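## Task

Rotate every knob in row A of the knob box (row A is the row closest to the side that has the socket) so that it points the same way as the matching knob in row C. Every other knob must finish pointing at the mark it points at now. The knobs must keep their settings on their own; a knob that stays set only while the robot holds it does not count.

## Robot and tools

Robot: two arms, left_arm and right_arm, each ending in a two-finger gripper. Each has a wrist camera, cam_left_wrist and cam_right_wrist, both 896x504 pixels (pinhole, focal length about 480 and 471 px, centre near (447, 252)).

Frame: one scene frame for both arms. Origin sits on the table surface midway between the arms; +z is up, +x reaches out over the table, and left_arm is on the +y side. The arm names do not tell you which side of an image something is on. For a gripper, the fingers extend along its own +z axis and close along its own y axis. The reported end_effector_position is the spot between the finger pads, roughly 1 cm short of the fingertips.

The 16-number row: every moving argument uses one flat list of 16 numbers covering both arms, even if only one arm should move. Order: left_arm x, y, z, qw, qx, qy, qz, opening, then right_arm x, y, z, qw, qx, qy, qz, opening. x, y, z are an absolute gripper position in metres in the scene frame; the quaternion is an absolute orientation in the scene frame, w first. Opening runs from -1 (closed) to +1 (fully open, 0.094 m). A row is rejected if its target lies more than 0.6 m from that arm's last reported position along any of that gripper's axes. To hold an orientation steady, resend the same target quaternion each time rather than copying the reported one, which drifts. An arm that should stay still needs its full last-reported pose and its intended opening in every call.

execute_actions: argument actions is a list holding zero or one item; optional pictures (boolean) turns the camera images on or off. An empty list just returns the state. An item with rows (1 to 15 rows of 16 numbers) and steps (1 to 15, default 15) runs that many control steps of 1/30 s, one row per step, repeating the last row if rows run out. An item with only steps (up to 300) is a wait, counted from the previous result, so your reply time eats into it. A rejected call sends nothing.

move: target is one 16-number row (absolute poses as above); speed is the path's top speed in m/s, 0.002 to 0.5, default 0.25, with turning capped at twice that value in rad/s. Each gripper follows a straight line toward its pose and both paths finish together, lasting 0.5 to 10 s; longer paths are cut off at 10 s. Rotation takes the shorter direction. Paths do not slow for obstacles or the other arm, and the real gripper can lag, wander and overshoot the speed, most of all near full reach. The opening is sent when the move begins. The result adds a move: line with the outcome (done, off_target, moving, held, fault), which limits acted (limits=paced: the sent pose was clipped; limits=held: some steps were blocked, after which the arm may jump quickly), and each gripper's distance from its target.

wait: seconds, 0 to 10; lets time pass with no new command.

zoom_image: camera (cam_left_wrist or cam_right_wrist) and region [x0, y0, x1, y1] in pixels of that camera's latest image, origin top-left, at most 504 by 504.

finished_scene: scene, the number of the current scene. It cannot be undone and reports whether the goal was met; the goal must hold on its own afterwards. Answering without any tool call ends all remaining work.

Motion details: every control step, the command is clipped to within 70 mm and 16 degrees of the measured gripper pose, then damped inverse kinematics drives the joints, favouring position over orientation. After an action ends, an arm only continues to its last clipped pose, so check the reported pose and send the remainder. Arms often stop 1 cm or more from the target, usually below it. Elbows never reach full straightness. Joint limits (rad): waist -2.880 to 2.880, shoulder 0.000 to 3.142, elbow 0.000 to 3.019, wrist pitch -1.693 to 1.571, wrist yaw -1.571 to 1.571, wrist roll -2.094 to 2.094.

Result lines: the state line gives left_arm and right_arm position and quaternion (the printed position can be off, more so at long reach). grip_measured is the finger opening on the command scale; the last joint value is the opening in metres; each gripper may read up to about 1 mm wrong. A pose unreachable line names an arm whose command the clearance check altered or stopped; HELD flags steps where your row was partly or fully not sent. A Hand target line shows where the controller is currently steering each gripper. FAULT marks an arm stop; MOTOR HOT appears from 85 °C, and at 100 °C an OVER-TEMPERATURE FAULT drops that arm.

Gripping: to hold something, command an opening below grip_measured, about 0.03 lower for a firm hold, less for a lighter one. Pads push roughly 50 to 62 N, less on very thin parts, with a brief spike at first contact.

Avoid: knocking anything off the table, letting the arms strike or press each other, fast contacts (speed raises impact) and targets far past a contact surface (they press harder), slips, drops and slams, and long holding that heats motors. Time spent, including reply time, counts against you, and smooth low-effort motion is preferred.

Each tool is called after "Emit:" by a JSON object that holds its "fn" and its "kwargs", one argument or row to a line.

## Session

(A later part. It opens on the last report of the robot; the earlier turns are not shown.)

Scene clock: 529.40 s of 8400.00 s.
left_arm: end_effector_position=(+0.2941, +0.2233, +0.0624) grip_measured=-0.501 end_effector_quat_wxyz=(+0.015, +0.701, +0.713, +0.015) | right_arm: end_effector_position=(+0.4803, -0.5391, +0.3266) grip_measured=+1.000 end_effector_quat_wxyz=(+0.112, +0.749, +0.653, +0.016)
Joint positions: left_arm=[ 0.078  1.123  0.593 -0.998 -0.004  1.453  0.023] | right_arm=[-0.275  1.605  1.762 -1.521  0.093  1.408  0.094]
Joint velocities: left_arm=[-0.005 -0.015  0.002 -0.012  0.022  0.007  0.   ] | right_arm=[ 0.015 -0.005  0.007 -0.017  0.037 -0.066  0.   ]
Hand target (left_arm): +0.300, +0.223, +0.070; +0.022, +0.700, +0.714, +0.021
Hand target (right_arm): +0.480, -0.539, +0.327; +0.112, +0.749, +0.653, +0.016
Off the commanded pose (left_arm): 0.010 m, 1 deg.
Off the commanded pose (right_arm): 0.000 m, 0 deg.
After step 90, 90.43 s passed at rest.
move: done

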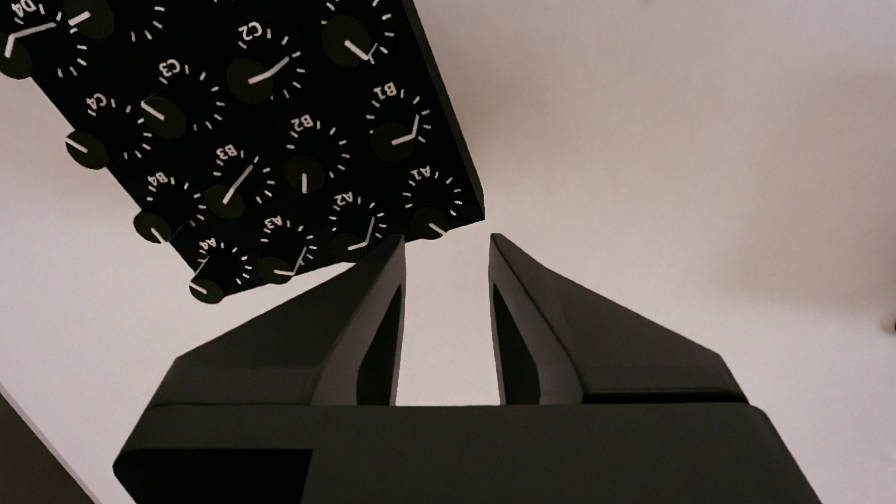

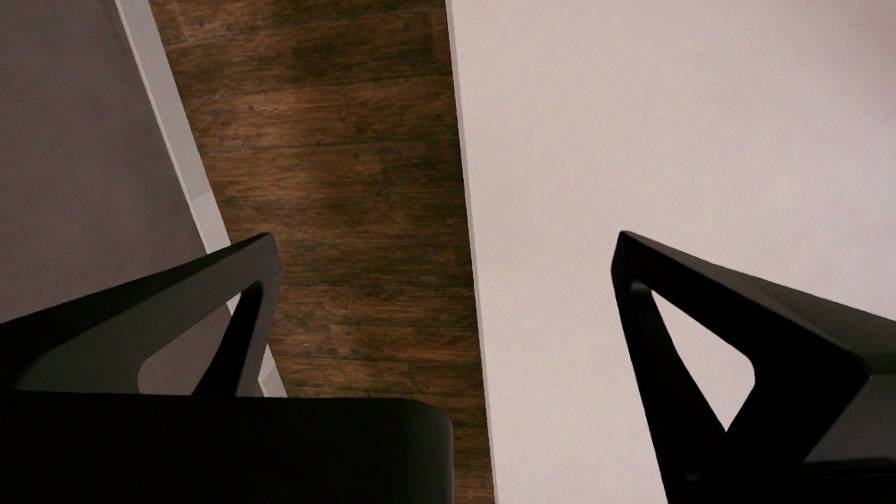

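Emit:
{"fn": "move", "kwargs": {
  "target": [0.375, 0.2423, 0.125, 0.0, -0.0872, 0.9962, 0.0, -0.5, 0.4803, -0.5391, 0.3266, 0.112, 0.749, 0.653, 0.016, 1.0],
  "speed": 0.4
}}

Scene clock: 547.80 s of 8400.00 s.
left_arm: end_effector_position=(+0.3547, +0.2404, +0.1081) grip_measured=-0.501 end_effector_quat_wxyz=(-0.019, -0.074, +0.997, +0.001) | right_arm: end_effector_position=(+0.4803, -0.5391, +0.3266) grip_measured=+1.000 end_effector_quat_wxyz=(+0.112, +0.749, +0.653, +0.016)
Joint positions: left_arm=[ 0.154  1.286  0.856 -1.179  0.002 -0.172  0.023] | right_arm=[-0.275  1.605  1.762 -1.521  0.093  1.408  0.094]
Joint velocities: left_arm=[-0.005  0.015  0.002 -0.002 -0.022 -0.066 -0.001] | right_arm=[-0.015 -0.005 -0.002 -0.002 -0.037 -0.007  0.   ]
Hand target (left_arm): +0.374, +0.243, +0.125; +0.001, -0.087, +0.996, +0.000
Hand target (right_arm): +0.480, -0.539, +0.327; +0.112, +0.749, +0.653, +0.016
Off the commanded pose (left_arm): 0.026 m, 3 deg.
Off the commanded pose (right_arm): 0.000 m, 0 deg.
After step 90, 12.57 s passed at rest.
move: off_target (left_arm)

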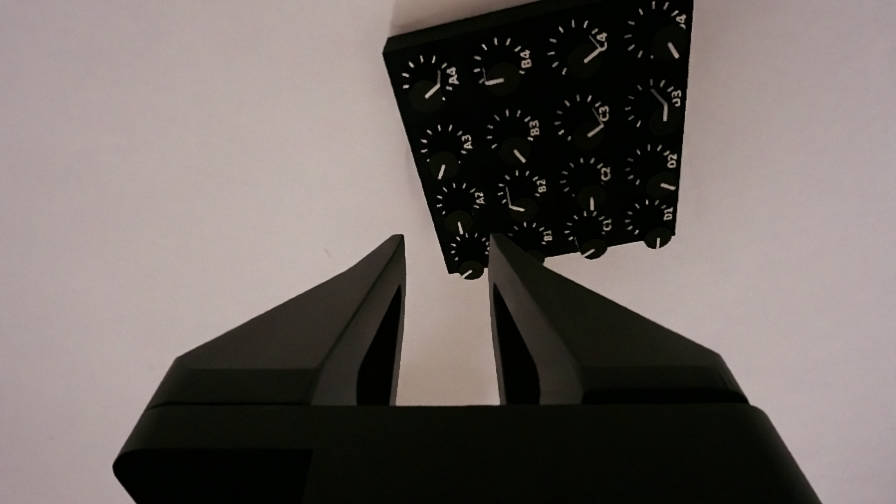

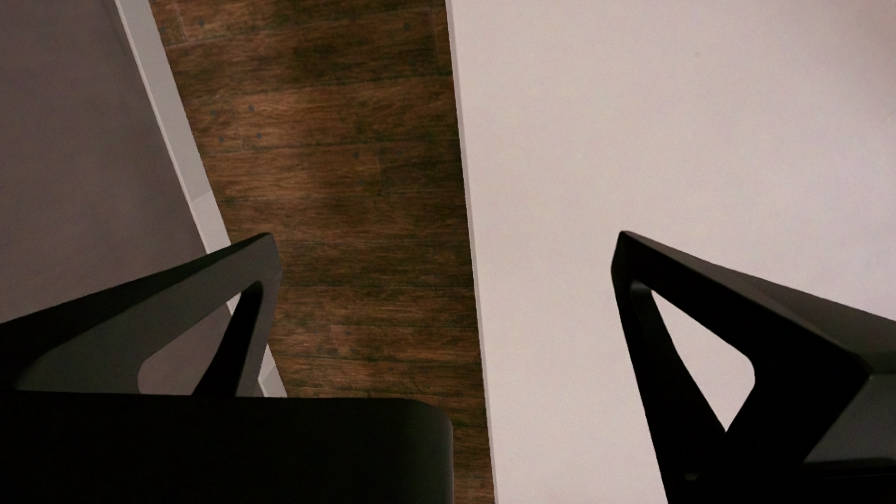

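Emit:
{"fn": "zoom_image", "kwargs": {
  "camera": "cam_left_wrist",
  "region": [380, 100, 560, 280]
}}

Region (380, 100, 560, 280) of cam_left_wrist's 896x504 image, scaled by 2.800, with more detail than that image has.

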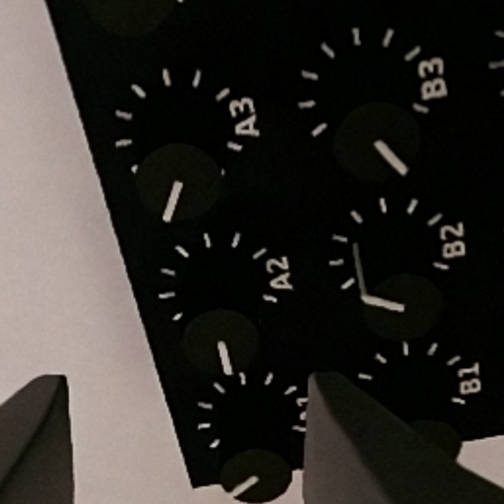

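Emit:
{"fn": "move", "kwargs": {
  "target": [0.3493, 0.2432, 0.057, 0.0, -0.7934, 0.6088, 0.0, -0.5, 0.4803, -0.5391, 0.3266, 0.112, 0.749, 0.653, 0.016, 1.0],
  "speed": 0.4
}}

Scene clock: 577.77 s of 8400.00 s.
left_arm: end_effector_position=(+0.3492, +0.2410, +0.0601) grip_measured=-0.501 end_effector_quat_wxyz=(+0.001, +0.786, -0.619, +0.001) | right_arm: end_effector_position=(+0.4803, -0.5391, +0.3266) grip_measured=+1.000 end_effector_quat_wxyz=(+0.112, +0.749, +0.653, +0.016)
Joint positions: left_arm=[ 0.156  1.317  0.741 -0.994  0.003 -1.829  0.023] | right_arm=[-0.275  1.605  1.762 -1.521  0.093  1.408  0.094]
Joint velocities: left_arm=[-0.005 -0.005 -0.017  0.007  0.051 -0.007 -0.001] | right_arm=[-0.015  0.005 -0.002  0.022 -0.007 -0.066  0.   ]
Hand target (left_arm): +0.349, +0.243, +0.057; +0.000, +0.793, -0.609, +0.000
Hand target (right_arm): +0.480, -0.539, +0.327; +0.112, +0.749, +0.653, +0.016
Off the commanded pose (left_arm): 0.004 m, 1 deg.
Off the commanded pose (right_arm): 0.000 m, 0 deg.
After step 90, 24.20 s passed at rest.
move: done

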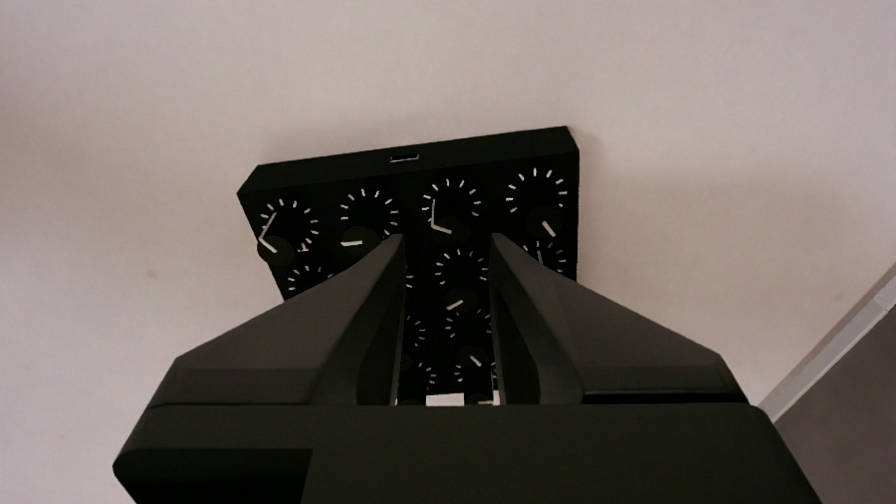

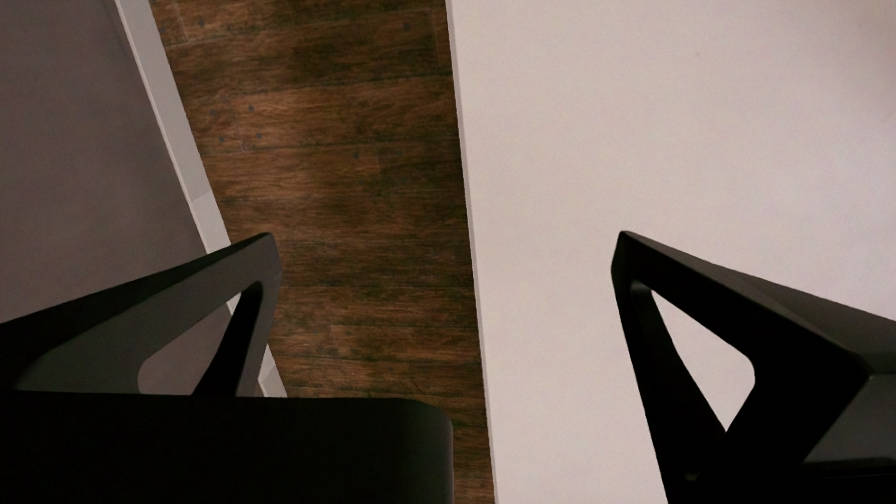

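The socket is confirmed on row A's side. Zooming in to check alignment on A3 and verify A1.

Emit:
{"fn": "zoom_image", "kwargs": {
  "camera": "cam_left_wrist",
  "region": [377, 150, 517, 290]
}}

Emit:
{"fn": "zoom_image", "kwargs": {
  "camera": "cam_left_wrist",
  "region": [230, 150, 410, 330]
}}

Region (377, 150, 517, 290) of cam_left_wrist's 896x504 image, scaled by 3.600, with more detail than that image has.

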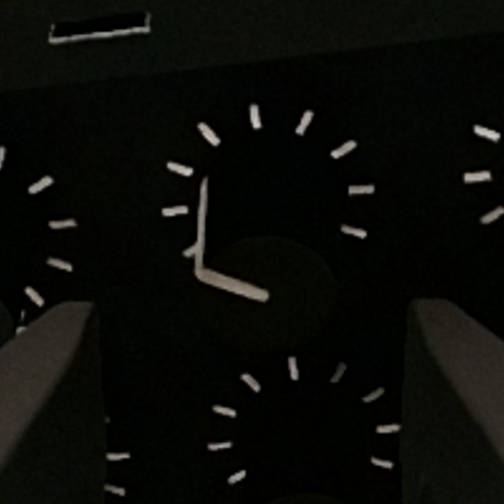

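Region (230, 150, 410, 330) of cam_left_wrist's 896x504 image, scaled by 2.800, with more detail than that image has.

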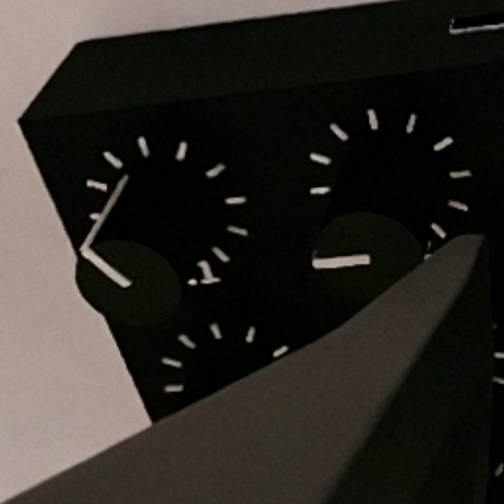

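Emit:
{"fn": "move", "kwargs": {
  "target": [0.3503, 0.2432, 0.0365, 0.0, 0.786, -0.619, 0.0, -0.5, 0.4803, -0.5391, 0.3266, 0.112, 0.749, 0.653, 0.016, 1.0],
  "speed": 0.03
}}

Scene clock: 617.23 s of 8400.00 s.
left_arm: end_effector_position=(+0.3503, +0.2411, +0.0393) grip_measured=-0.501 end_effector_quat_wxyz=(+0.001, +0.786, -0.618, +0.001) | right_arm: end_effector_position=(+0.4803, -0.5391, +0.3266) grip_measured=+1.000 end_effector_quat_wxyz=(+0.112, +0.749, +0.653, +0.016)
Joint positions: left_arm=[ 0.156  1.36   0.714 -0.925  0.003 -1.832  0.023] | right_arm=[-0.275  1.605  1.762 -1.521  0.093  1.408  0.094]
Joint velocities: left_arm=[ 0.015  0.005 -0.002 -0.002 -0.007 -0.022  0.   ] | right_arm=[-0.015 -0.015 -0.012  0.002 -0.022 -0.066  0.   ]
Hand target (left_arm): +0.350, +0.243, +0.036; +0.000, +0.786, -0.619, -0.000
Hand target (right_arm): +0.480, -0.539, +0.327; +0.112, +0.749, +0.653, +0.016
Off the commanded pose (left_arm): 0.003 m, 0 deg.
Off the commanded pose (right_arm): 0.000 m, 0 deg.
After step 90, 35.37 s passed at rest.
move: done

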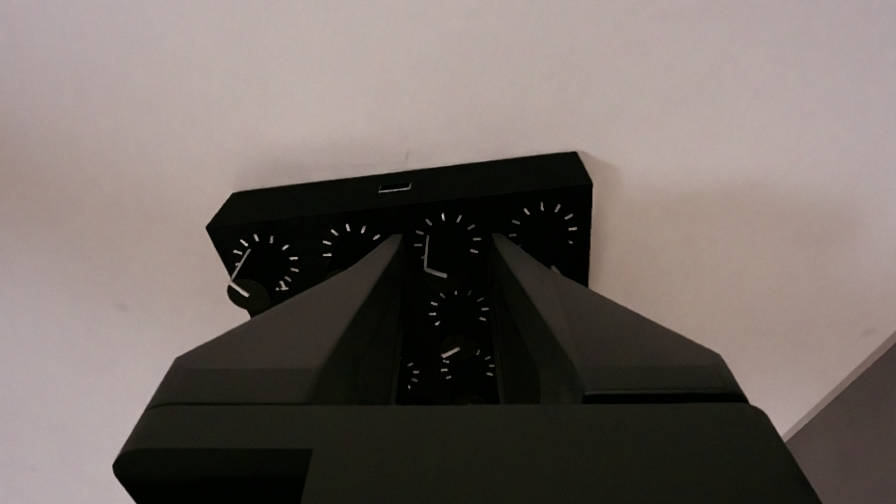

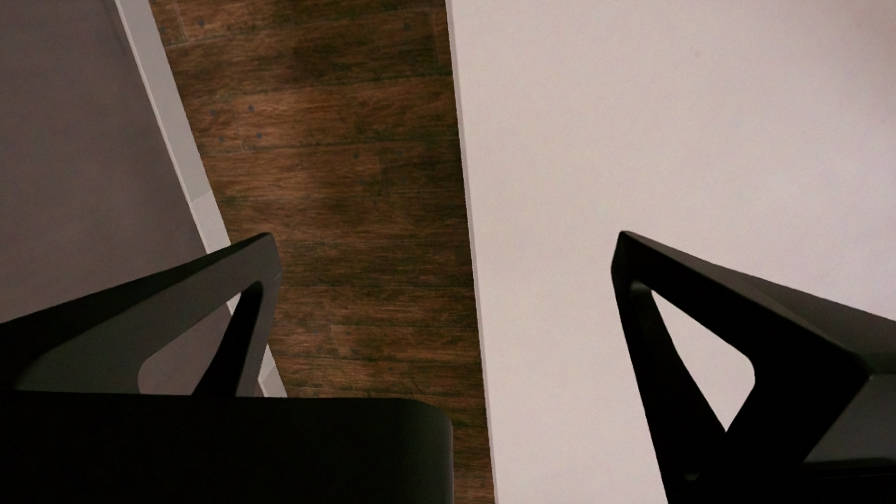

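Emit:
{"fn": "zoom_image", "kwargs": {
  "camera": "cam_left_wrist",
  "region": [377, 180, 517, 320]
}}

Region (377, 180, 517, 320) of cam_left_wrist's 896x504 image, scaled by 3.600, with more detail than that image has.

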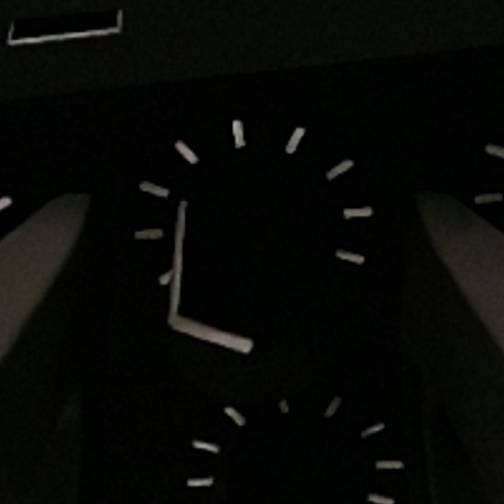

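Emit:
{"fn": "execute_actions", "kwargs": {
  "actions": [
    {"rows": [[0.3503,0.2411,0.0393,0.001,0.786,-0.618,0.001,-0.55,0.4803,-0.5391,0.3266,0.112,0.749,0.653,0.016,1.0],[0.3503,0.2411,0.0393,0.001,0.786,-0.618,0.001,-0.60,0.4803,-0.5391,0.3266,0.112,0.749,0.653,0.016,1.0],[0.3503,0.2411,0.0393,0.001,0.786,-0.618,0.001,-0.64,0.4803,-0.5391,0.3266,0.112,0.749,0.653,0.016,1.0],[0.3503,0.2411,0.0393,0.001,0.786,-0.618,0.001,-0.68,0.4803,-0.5391,0.3266,0.112,0.749,0.653,0.016,1.0],[0.3503,0.2411,0.0393,0.001,0.786,-0.618,0.001,-0.71,0.4803,-0.5391,0.3266,0.112,0.749,0.653,0.016,1.0],[0.3503,0.2411,0.0393,0.001,0.786,-0.618,0.001,-0.725,0.4803,-0.5391,0.3266,0.112,0.749,0.653,0.016,1.0],[0.3503,0.2411,0.0393,0.001,0.786,-0.618,0.001,-0.735,0.4803,-0.5391,0.3266,0.112,0.749,0.653,0.016,1.0],[0.3503,0.2411,0.0393,0.001,0.786,-0.618,0.001,-0.745,0.4803,-0.5391,0.3266,0.112,0.749,0.653,0.016,1.0],[0.3503,0.2411,0.0393,0.001,0.786,-0.618,0.001,-0.755,0.4803,-0.5391,0.3266,0.112,0.749,0.653,0.016,1.0],[0.3503,0.2411,0.0393,0.001,0.786,-0.618,0.001,-0.765,0.4803,-0.5391,0.3266,0.112,0.749,0.653,0.016,1.0],[0.3503,0.2411,0.0393,0.001,0.786,-0.618,0.001,-0.775,0.4803,-0.5391,0.3266,0.112,0.749,0.653,0.016,1.0],[0.3503,0.2411,0.0393,0.001,0.786,-0.618,0.001,-0.785,0.4803,-0.5391,0.3266,0.112,0.749,0.653,0.016,1.0],[0.3503,0.2411,0.0393,0.001,0.786,-0.618,0.001,-0.79,0.4803,-0.5391,0.3266,0.112,0.749,0.653,0.016,1.0]], "steps": 15}
  ],
  "pictures": false
}}

Emit:
{"fn": "move", "kwargs": {
  "target": [0.3503, 0.2411, 0.0393, 0.0, 0.0, 1.0, -0.001, -0.79, 0.4803, -0.5391, 0.3266, 0.112, 0.749, 0.653, 0.016, 1.0],
  "speed": 0.35
}}

Scene clock: 634.80 s of 8400.00 s.
left_arm: end_effector_position=(+0.3503, +0.2411, +0.0393) grip_measured=-0.778 end_effector_quat_wxyz=(+0.001, +0.786, -0.618, +0.001) | right_arm: end_effector_position=(+0.4803, -0.5391, +0.3266) grip_measured=+1.000 end_effector_quat_wxyz=(+0.112, +0.749, +0.653, +0.016)
Joint positions: left_arm=[ 0.156  1.36   0.714 -0.925  0.003 -1.832  0.01 ] | right_arm=[-0.275  1.605  1.762 -1.521  0.093  1.408  0.094]
Joint velocities: left_arm=[-0.015 -0.005 -0.002 -0.002 -0.007 -0.066 -0.   ] | right_arm=[ 0.005 -0.005 -0.007  0.002  0.022  0.022  0.   ]
Hand target (left_arm): +0.350, +0.241, +0.039; +0.001, +0.786, -0.618, +0.001
Hand target (right_arm): +0.480, -0.539, +0.327; +0.112, +0.749, +0.653, +0.016
Off the commanded pose (left_arm): 0.000 m, 0 deg.
Off the commanded pose (right_arm): 0.000 m, 0 deg.
Steps of this call (steps 1 to 90: nothing new was sent; then 14.07 s passed at rest; steps 91 to 105: all 15 steps of this action). Readings (end_effector_position):
91: left_arm (+0.3503, +0.2411, +0.0393) | right_arm (+0.4803, -0.5391, +0.3266)
92: left_arm (+0.3503, +0.2411, +0.0393) | right_arm (+0.4803, -0.5391, +0.3266)
94: left_arm (+0.3503, +0.2411, +0.0393) | right_arm (+0.4803, -0.5391, +0.3266)
98: left_arm (+0.3503, +0.2411, +0.0393) | right_arm (+0.4803, -0.5391, +0.3266)
105: the state above

Scene clock: 638.27 s of 8400.00 s.
left_arm: end_effector_position=(+0.3503, +0.2413, +0.0393) grip_measured=-0.779 end_effector_quat_wxyz=(-0.000, -0.011, +1.000, -0.001) | right_arm: end_effector_position=(+0.4803, -0.5391, +0.3266) grip_measured=+1.000 end_effector_quat_wxyz=(+0.112, +0.749, +0.653, +0.016)
Joint positions: left_arm=[ 0.156  1.36   0.714 -0.925  0.002 -0.045  0.01 ] | right_arm=[-0.275  1.605  1.762 -1.521  0.093  1.408  0.094]
Joint velocities: left_arm=[-0.015 -0.005 -0.007  0.002  0.037 -0.066 -0.001] | right_arm=[-0.015  0.005  0.007 -0.017  0.022  0.051  0.   ]
Hand target (left_arm): +0.350, +0.241, +0.039; +0.000, -0.000, +1.000, -0.001
Hand target (right_arm): +0.480, -0.539, +0.327; +0.112, +0.749, +0.653, +0.016
Off the commanded pose (left_arm): 0.000 m, 1 deg.
Off the commanded pose (right_arm): 0.000 m, 0 deg.
move: done

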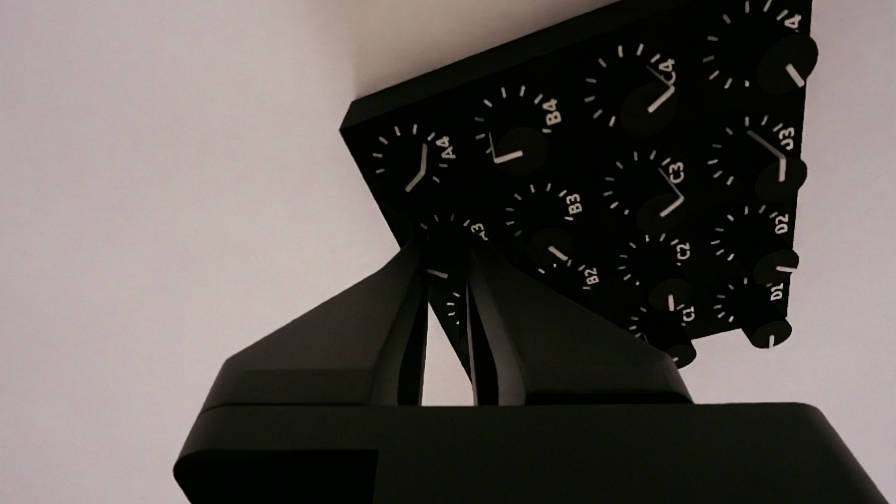

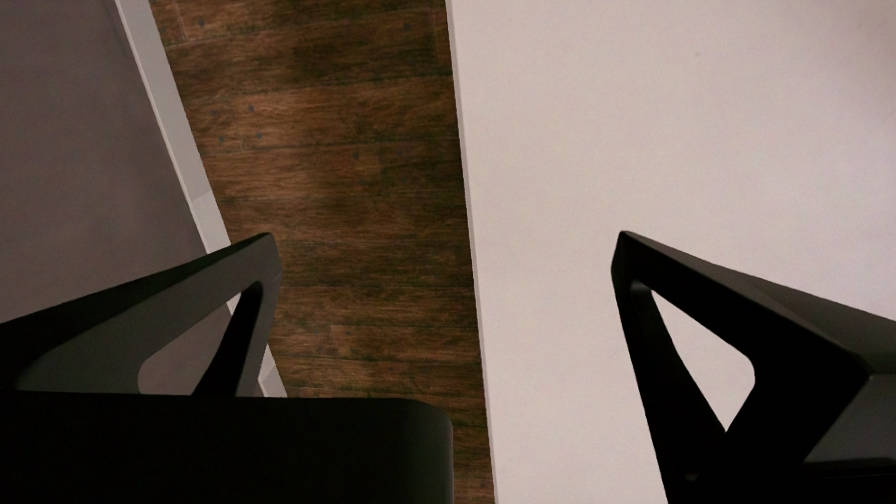

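Emit:
{"fn": "move", "kwargs": {
  "target": [0.3503, 0.2412, 0.0393, 0.001, 0.8055, 0.5926, -0.001, -0.79, 0.4803, -0.5391, 0.3266, 0.112, 0.749, 0.653, 0.016, 1.0],
  "speed": 0.35
}}

Scene clock: 654.57 s of 8400.00 s.
left_arm: end_effector_position=(+0.3503, +0.2415, +0.0393) grip_measured=-0.779 end_effector_quat_wxyz=(+0.000, +0.799, +0.601, -0.000) | right_arm: end_effector_position=(+0.4803, -0.5391, +0.3266) grip_measured=+1.000 end_effector_quat_wxyz=(+0.112, +0.749, +0.653, +0.016)
Joint positions: left_arm=[ 0.156  1.36   0.714 -0.925  0.001  1.829  0.01 ] | right_arm=[-0.275  1.605  1.762 -1.521  0.093  1.408  0.094]
Joint velocities: left_arm=[ 0.005 -0.005 -0.002  0.002  0.007 -0.095 -0.001] | right_arm=[ 0.005 -0.015  0.002  0.002 -0.066  0.022  0.   ]
Hand target (left_arm): +0.350, +0.241, +0.039; +0.001, +0.806, +0.593, -0.001
Hand target (right_arm): +0.480, -0.539, +0.327; +0.112, +0.749, +0.653, +0.016
Off the commanded pose (left_arm): 0.000 m, 1 deg.
Off the commanded pose (right_arm): 0.000 m, 0 deg.
After step 90, 9.93 s passed at rest.
move: done

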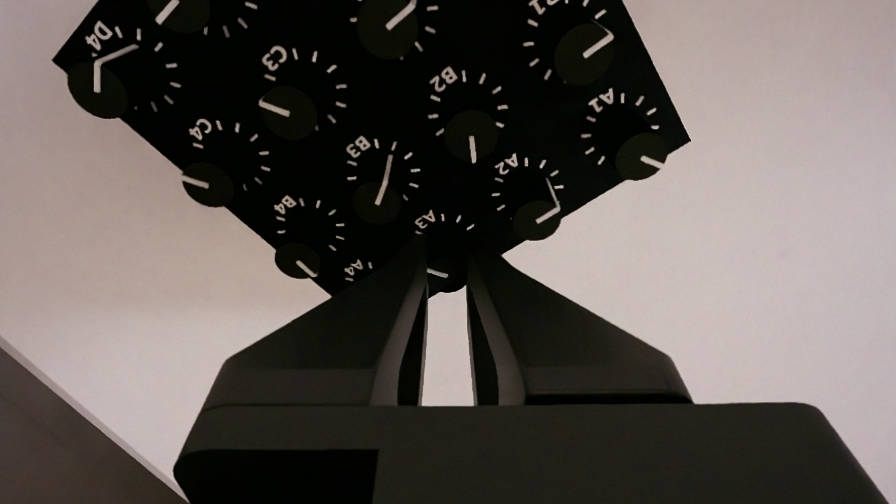

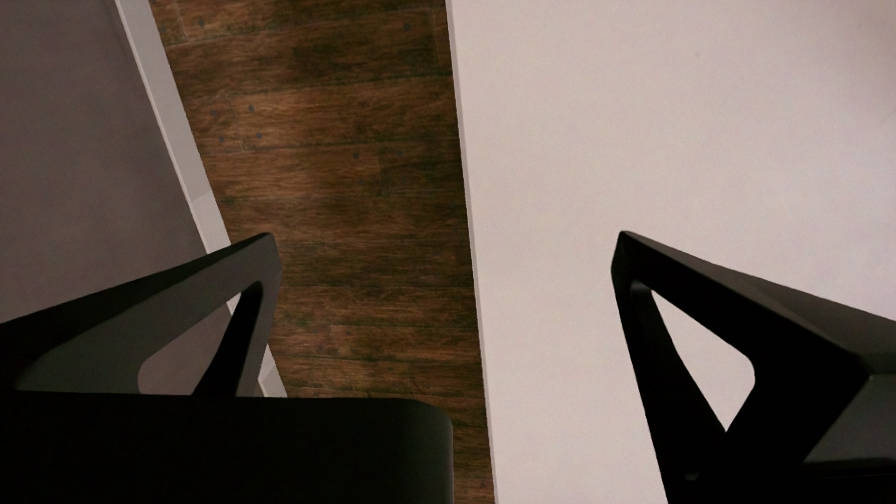

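Emit:
{"fn": "move", "kwargs": {
  "target": [0.3503, 0.2415, 0.080, 0.031, 0.798, 0.600, 0.039, -0.5, 0.4803, -0.5391, 0.3266, 0.112, 0.749, 0.653, 0.016, 1.0],
  "speed": 0.04
}}

Scene clock: 660.50 s of 8400.00 s.
left_arm: end_effector_position=(+0.3512, +0.2414, +0.0771) grip_measured=-0.501 end_effector_quat_wxyz=(+0.030, +0.799, +0.600, +0.037) | right_arm: end_effector_position=(+0.4803, -0.5391, +0.3266) grip_measured=+1.000 end_effector_quat_wxyz=(+0.112, +0.749, +0.653, +0.016)
Joint positions: left_arm=[ 0.156  1.23   0.714 -0.96   0.001  1.832  0.023] | right_arm=[-0.275  1.605  1.762 -1.521  0.093  1.408  0.094]
Joint velocities: left_arm=[ 0.005 -0.005  0.007  0.002 -0.022 -0.007 -0.   ] | right_arm=[-0.005  0.005 -0.002  0.007 -0.022 -0.022  0.   ]
Hand target (left_arm): +0.350, +0.242, +0.081; +0.031, +0.798, +0.600, +0.039
Hand target (right_arm): +0.480, -0.539, +0.327; +0.112, +0.749, +0.653, +0.016
Off the commanded pose (left_arm): 0.003 m, 0 deg.
Off the commanded pose (right_arm): 0.000 m, 0 deg.
After step 90, 1.37 s passed at rest.
move: done

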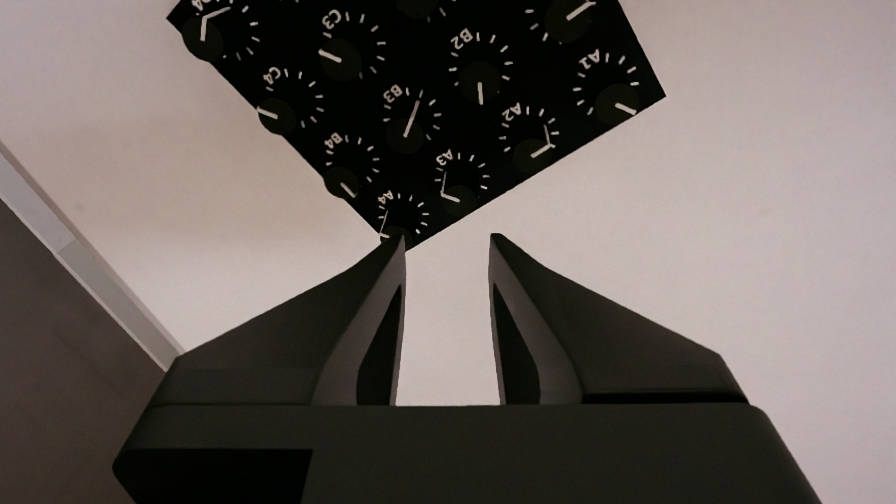

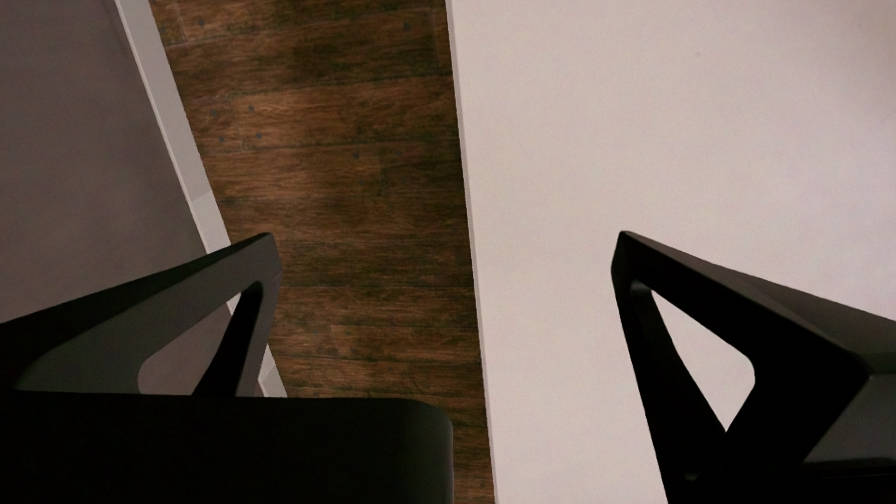

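Emit:
{"fn": "zoom_image", "kwargs": {
  "camera": "cam_left_wrist",
  "region": [360, 90, 520, 250]
}}

Emit:
{"fn": "zoom_image", "kwargs": {
  "camera": "cam_left_wrist",
  "region": [480, 0, 680, 200]
}}

Emit:
{"fn": "zoom_image", "kwargs": {
  "camera": "cam_left_wrist",
  "region": [230, 0, 450, 220]
}}

Region (360, 90, 520, 250) of cam_left_wrist's 896x504 image, scaled by 3.150, with more detail than that image has.

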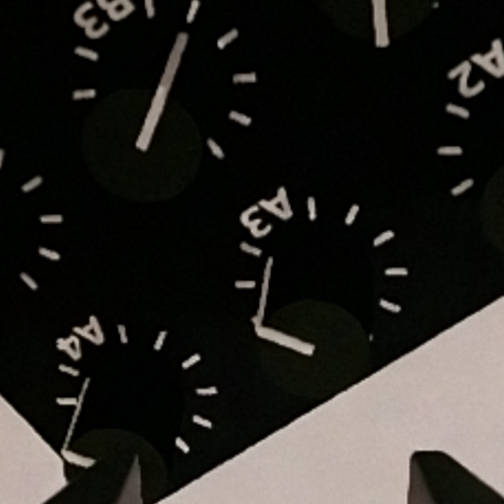

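Region (480, 0, 680, 200) of cam_left_wrist's 896x504 image, scaled by 2.520, with more detail than that image has.

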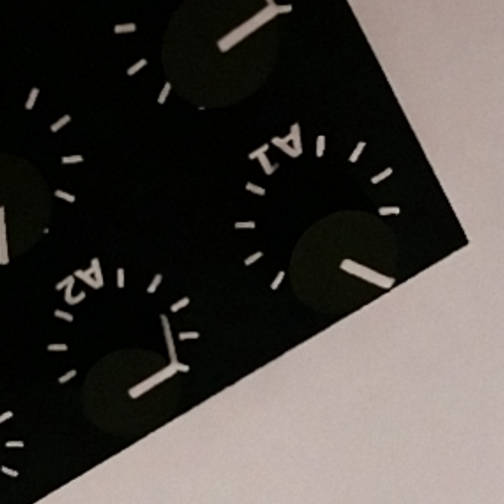

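Region (230, 0, 450, 220) of cam_left_wrist's 896x504 image, scaled by 2.291, with more detail than that image has.

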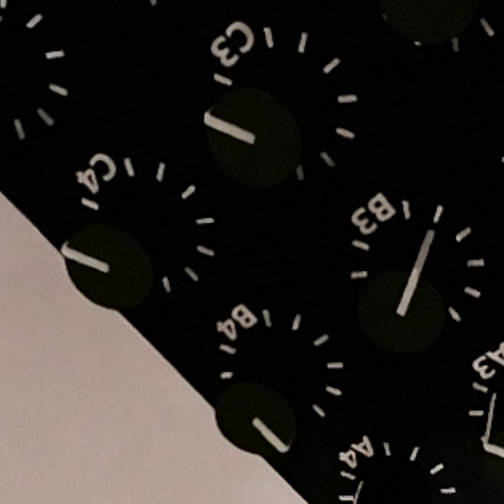

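A1 now points at mark 4 and A3 at mark 10. A2 and A4 already matched row C, and the neighbouring knobs are unchanged, so I'm ending scene 1.

Emit:
{"fn": "finished_scene", "kwargs": {
  "scene": 1
}}

The scene is finished: the task was done.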